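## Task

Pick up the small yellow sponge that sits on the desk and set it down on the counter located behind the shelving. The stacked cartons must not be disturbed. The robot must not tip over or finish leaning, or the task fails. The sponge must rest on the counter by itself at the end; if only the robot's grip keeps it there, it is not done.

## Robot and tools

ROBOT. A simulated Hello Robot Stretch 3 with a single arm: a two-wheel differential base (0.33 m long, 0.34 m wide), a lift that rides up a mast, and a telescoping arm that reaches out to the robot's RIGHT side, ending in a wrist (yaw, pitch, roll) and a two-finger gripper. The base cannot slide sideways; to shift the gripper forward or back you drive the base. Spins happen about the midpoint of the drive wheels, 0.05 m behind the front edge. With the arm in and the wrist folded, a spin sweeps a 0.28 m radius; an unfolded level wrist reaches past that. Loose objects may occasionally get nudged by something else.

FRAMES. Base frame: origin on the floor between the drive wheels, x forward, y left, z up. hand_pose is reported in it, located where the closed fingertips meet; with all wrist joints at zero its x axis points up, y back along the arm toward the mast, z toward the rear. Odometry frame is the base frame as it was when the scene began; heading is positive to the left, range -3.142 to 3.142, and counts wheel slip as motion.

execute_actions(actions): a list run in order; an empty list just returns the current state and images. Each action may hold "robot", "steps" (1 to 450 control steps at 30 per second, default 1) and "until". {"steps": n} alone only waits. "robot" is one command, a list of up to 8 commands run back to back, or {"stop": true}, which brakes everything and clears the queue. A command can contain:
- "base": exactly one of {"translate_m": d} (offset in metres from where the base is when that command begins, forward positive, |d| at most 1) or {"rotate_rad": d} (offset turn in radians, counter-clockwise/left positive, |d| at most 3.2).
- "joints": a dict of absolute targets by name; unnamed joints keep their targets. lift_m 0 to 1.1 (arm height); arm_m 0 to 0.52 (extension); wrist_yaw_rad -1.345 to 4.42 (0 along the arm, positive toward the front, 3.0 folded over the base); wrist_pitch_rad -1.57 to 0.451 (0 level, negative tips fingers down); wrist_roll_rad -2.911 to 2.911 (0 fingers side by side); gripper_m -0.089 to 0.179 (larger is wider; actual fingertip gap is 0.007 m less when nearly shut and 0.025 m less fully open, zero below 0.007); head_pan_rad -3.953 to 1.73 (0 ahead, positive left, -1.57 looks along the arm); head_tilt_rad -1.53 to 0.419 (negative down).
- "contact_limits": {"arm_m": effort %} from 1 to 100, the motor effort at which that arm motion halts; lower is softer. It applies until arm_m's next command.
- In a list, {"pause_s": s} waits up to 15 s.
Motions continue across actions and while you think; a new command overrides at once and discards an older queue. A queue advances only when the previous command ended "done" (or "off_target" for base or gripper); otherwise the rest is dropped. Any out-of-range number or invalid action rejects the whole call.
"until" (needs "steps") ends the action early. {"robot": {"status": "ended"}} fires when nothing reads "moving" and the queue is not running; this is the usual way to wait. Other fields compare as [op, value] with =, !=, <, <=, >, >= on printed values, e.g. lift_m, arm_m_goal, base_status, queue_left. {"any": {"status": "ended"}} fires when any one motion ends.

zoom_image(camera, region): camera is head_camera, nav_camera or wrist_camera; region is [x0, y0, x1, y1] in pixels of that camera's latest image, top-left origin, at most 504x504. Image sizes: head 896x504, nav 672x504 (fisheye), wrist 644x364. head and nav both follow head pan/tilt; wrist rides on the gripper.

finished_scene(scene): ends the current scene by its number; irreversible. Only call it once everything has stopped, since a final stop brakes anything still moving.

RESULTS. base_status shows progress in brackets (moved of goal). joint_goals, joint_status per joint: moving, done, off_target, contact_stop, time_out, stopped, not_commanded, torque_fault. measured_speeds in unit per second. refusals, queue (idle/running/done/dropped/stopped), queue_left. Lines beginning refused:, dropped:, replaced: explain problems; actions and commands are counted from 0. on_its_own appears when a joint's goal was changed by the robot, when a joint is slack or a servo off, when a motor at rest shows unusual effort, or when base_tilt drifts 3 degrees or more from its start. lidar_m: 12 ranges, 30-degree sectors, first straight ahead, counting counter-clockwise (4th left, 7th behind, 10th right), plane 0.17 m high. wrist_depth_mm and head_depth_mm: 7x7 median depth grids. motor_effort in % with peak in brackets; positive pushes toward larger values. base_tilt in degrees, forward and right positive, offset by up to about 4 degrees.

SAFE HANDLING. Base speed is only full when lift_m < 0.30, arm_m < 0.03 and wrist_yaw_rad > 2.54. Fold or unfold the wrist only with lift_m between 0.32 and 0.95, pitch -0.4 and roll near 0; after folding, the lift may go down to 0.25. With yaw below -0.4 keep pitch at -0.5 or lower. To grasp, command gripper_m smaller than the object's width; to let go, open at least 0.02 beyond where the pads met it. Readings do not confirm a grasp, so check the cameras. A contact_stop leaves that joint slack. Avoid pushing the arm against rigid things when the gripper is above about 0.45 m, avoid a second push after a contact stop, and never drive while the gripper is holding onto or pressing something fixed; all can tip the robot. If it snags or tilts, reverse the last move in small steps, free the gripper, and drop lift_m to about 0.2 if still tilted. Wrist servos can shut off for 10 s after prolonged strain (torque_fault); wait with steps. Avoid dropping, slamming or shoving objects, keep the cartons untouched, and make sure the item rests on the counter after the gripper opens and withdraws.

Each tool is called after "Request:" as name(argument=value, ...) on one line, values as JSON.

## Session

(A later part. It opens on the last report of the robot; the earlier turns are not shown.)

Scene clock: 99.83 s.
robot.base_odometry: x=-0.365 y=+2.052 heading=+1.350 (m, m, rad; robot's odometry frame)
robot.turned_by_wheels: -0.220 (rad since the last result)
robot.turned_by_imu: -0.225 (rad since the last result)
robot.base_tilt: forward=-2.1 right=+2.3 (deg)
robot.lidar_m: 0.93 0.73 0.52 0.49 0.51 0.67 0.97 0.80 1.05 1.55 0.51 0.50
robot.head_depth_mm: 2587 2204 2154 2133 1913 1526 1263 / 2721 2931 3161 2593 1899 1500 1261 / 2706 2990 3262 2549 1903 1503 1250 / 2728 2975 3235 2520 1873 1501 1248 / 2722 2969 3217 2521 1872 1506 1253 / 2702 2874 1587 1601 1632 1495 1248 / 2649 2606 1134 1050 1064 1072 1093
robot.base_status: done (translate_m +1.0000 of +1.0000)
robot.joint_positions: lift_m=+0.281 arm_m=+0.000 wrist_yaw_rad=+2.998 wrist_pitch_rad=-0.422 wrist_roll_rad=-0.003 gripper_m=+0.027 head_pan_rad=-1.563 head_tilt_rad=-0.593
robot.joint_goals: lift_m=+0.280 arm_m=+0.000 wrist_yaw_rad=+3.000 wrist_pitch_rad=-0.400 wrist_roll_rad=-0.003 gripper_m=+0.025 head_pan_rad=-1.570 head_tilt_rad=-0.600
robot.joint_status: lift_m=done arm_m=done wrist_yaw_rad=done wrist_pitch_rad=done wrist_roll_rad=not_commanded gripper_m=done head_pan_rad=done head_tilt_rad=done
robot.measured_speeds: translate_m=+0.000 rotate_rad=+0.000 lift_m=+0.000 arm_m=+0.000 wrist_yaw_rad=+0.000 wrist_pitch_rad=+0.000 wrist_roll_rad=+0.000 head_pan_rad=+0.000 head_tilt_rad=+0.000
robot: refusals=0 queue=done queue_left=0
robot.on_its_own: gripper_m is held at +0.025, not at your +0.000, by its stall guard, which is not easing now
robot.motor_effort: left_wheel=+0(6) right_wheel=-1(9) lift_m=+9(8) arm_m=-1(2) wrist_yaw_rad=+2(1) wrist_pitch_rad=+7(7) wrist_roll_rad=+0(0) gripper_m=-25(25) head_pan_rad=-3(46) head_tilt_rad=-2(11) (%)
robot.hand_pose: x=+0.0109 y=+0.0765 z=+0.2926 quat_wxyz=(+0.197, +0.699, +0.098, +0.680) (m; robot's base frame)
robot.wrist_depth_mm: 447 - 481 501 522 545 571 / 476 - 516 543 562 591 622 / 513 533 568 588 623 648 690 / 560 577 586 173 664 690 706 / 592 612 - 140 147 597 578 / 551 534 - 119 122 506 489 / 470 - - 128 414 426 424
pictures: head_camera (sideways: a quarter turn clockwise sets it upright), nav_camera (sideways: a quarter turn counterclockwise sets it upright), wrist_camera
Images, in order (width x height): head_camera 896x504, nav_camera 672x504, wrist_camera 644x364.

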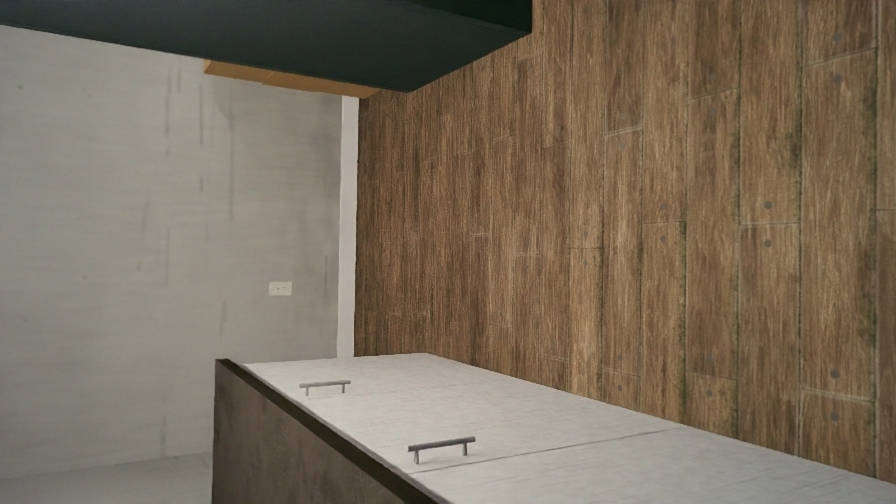

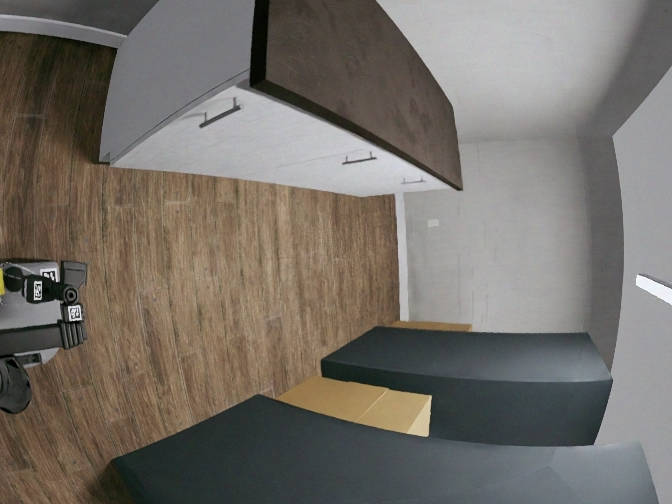

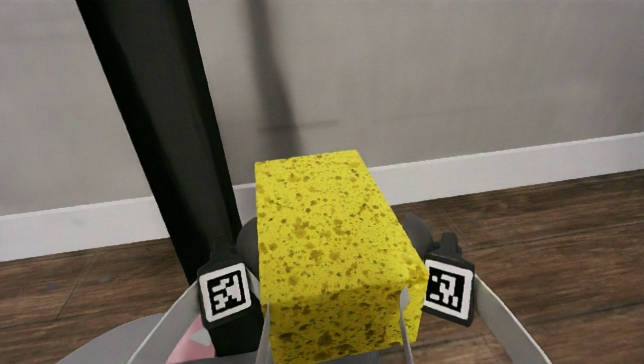

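Request:
execute_actions(actions=[{"robot":[{"joints":{"lift_m":0.9}},{"joints":{"wrist_yaw_rad":0}},{"joints":{"lift_m":1.08}},{"base":{"translate_m":0.6}},{"joints":{"arm_m":0.3,"head_tilt_rad":-0.8}}],"steps":450,"until":{"robot":{"status":"ended"}}},{"steps":450,"until":{"robot":{"status":"ended"}}}])

Scene clock: 123.70 s.
robot.base_odometry: x=-0.233 y=+2.637 heading=+1.350 (m, m, rad; robot's odometry frame)
robot.turned_by_wheels: +0.000 (rad since the last result)
robot.turned_by_imu: -0.005 (rad since the last result)
robot.base_tilt: forward=-2.1 right=+2.2 (deg)
robot.lidar_m: 0.33 0.34 0.45 0.52 0.53 0.70 1.38 1.40 0.36 0.34 0.35 0.35
robot.head_depth_mm: 2786 3017 735 566 500 619 1129 / - 1037 732 566 500 620 859 / - 924 728 564 498 618 852 / 1750 974 729 564 498 617 851 / 1745 1022 726 562 495 618 852 / 1439 1020 721 560 495 616 851 / 999 938 720 559 494 617 849
robot.base_status: done (translate_m +0.6000 of +0.6000)
robot.joint_positions: lift_m=+1.079 arm_m=+0.300 wrist_yaw_rad=+0.002 wrist_pitch_rad=-0.421 wrist_roll_rad=-0.003 gripper_m=+0.027 head_pan_rad=-1.563 head_tilt_rad=-0.790
robot.joint_goals: lift_m=+1.080 arm_m=+0.300 wrist_yaw_rad=+0.000 wrist_pitch_rad=-0.400 wrist_roll_rad=-0.003 gripper_m=+0.025 head_pan_rad=-1.570 head_tilt_rad=-0.800
robot.joint_status: lift_m=done arm_m=done wrist_yaw_rad=done wrist_pitch_rad=done wrist_roll_rad=not_commanded gripper_m=done head_pan_rad=done head_tilt_rad=done
robot.measured_speeds: translate_m=+0.000 rotate_rad=+0.000 lift_m=+0.000 arm_m=+0.000 wrist_yaw_rad=+0.000 wrist_pitch_rad=+0.000 wrist_roll_rad=+0.000 head_pan_rad=+0.000 head_tilt_rad=+0.000
robot: refusals=0 queue=done queue_left=0
robot.on_its_own: gripper_m is held at +0.025, not at your +0.000, by its stall guard, which is not easing now
robot.motor_effort: left_wheel=+1(5) right_wheel=-2(5) lift_m=+34(34) arm_m=+3(4) wrist_yaw_rad=-2(3) wrist_pitch_rad=+6(6) wrist_roll_rad=+0(0) gripper_m=-25(25) head_pan_rad=-4(4) head_tilt_rad=-3(16) (%)
robot.hand_pose: x=-0.0211 y=-0.6687 z=+1.0912 quat_wxyz=(+0.693, +0.149, -0.690, -0.147) (m; robot's base frame)
robot.wrist_depth_mm: 473 693 - - - - - / 466 684 - - - - - / 461 685 795 764 788 - - / 459 582 560 174 544 - - / 442 471 467 141 147 472 - / 399 389 241 119 122 373 - / 340 338 321 130 303 315 -
pictures: head_camera (sideways: a quarter turn clockwise sets it upright), nav_camera (sideways: a quarter turn counterclockwise sets it upright), wrist_camera
Images, in order (width x height): head_camera 896x504, nav_camera 672x504, wrist_camera 644x364.

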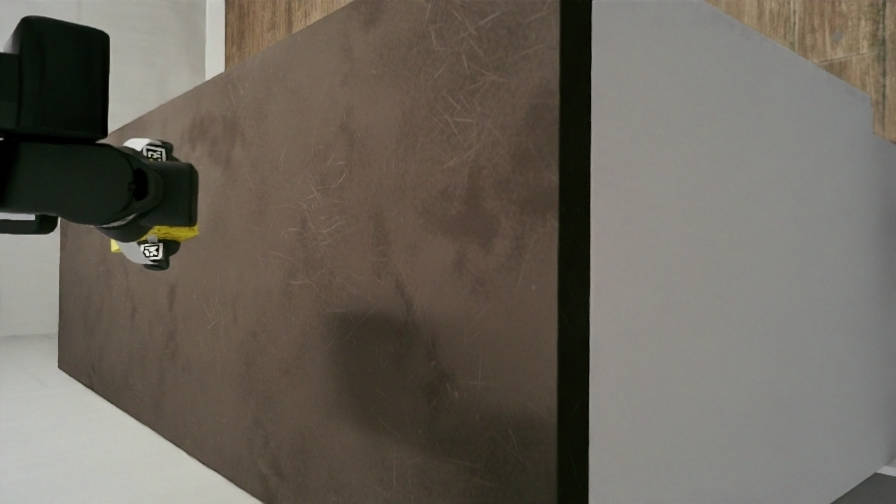

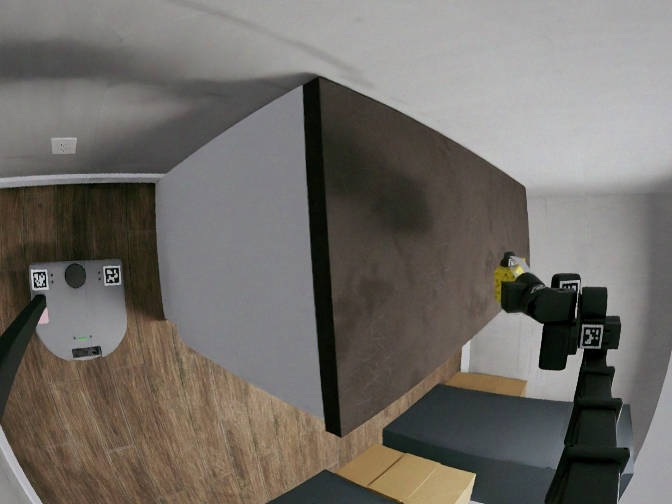

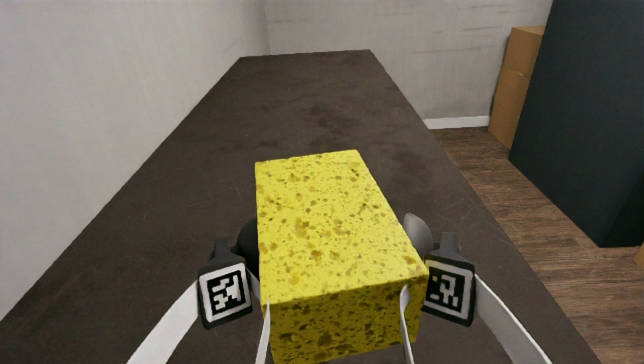

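Depths match the desk at lift 0.9, so lower by ~0.16.

Request:
execute_actions(actions=[{"robot":[{"joints":{"lift_m":0.925}},{"joints":{"gripper_m":0.13}},{"joints":{"lift_m":1.05}},{"joints":{"arm_m":0}}],"steps":450,"until":{"robot":{"status":"ended"}}}])

Scene clock: 135.47 s.
robot.base_odometry: x=-0.233 y=+2.637 heading=+1.350 (m, m, rad; robot's odometry frame)
robot.turned_by_wheels: +0.000 (rad since the last result)
robot.turned_by_imu: -0.001 (rad since the last result)
robot.base_tilt: forward=-2.0 right=+2.2 (deg)
robot.lidar_m: 0.33 0.34 0.45 0.52 0.53 0.70 1.38 1.40 0.36 0.34 0.35 0.35
robot.head_depth_mm: 2707 - - - - 645 1126 / 2726 - - - - 672 852 / 2615 - - - - 672 856 / 1758 1099 696 544 497 617 851 / 1748 1024 759 552 496 618 852 / 1441 1019 723 559 496 618 853 / 996 934 719 558 495 614 849
robot.base_status: done (translate_m +0.6000 of +0.6000)
robot.joint_positions: lift_m=+1.049 arm_m=+0.000 wrist_yaw_rad=+0.002 wrist_pitch_rad=-0.420 wrist_roll_rad=-0.003 gripper_m=+0.130 head_pan_rad=-1.563 head_tilt_rad=-0.790
robot.joint_goals: lift_m=+1.050 arm_m=+0.000 wrist_yaw_rad=+0.000 wrist_pitch_rad=-0.400 wrist_roll_rad=-0.003 gripper_m=+0.130 head_pan_rad=-1.570 head_tilt_rad=-0.800
robot.joint_status: lift_m=done arm_m=done wrist_yaw_rad=done wrist_pitch_rad=done wrist_roll_rad=not_commanded gripper_m=done head_pan_rad=done head_tilt_rad=done
robot.measured_speeds: translate_m=+0.000 rotate_rad=+0.000 lift_m=+0.000 arm_m=+0.000 wrist_yaw_rad=+0.000 wrist_pitch_rad=+0.000 wrist_roll_rad=+0.000 head_pan_rad=+0.000 head_tilt_rad=+0.000
robot: refusals=0 queue=done queue_left=0
robot.motor_effort: left_wheel=+1(1) right_wheel=-2(2) lift_m=+34(35) arm_m=-2(2) wrist_yaw_rad=-1(2) wrist_pitch_rad=+6(6) wrist_roll_rad=+0(0) gripper_m=-1(97) head_pan_rad=-3(3) head_tilt_rad=-3(3) (%)
robot.hand_pose: x=-0.0211 y=-0.3693 z=+1.0614 quat_wxyz=(+0.693, +0.149, -0.690, -0.147) (m; robot's base frame)
robot.wrist_depth_mm: 457 683 - - - - - / 458 664 - - - - - / 445 650 709 681 667 - - / 444 538 521 475 497 - - / 414 430 421 408 404 426 - / 359 365 345 339 334 - - / 311 294 296 293 289 278 284
pictures: head_camera (sideways: a quarter turn clockwise sets it upright), nav_camera (sideways: a quarter turn counterclockwise sets it upright), wrist_camera
Images, in order (width x height): head_camera 896x504, nav_camera 672x504, wrist_camera 644x364.

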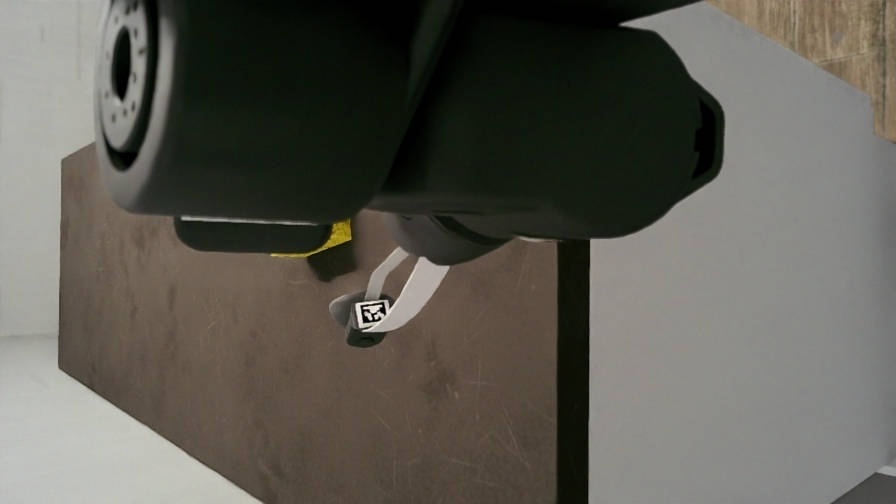

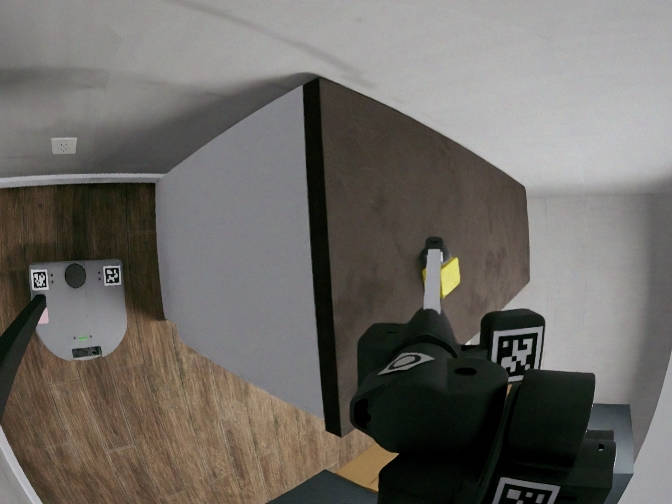

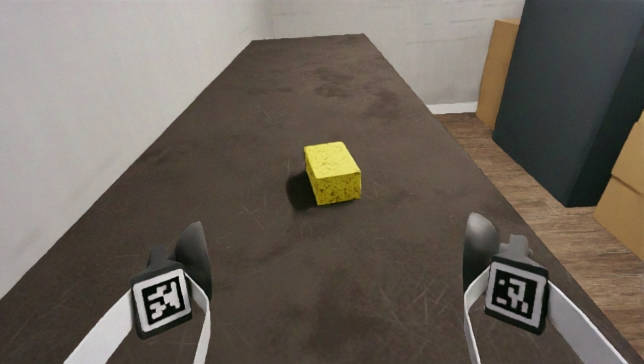

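Request:
finished_scene(scene=1)

The scene is finished: the task was done.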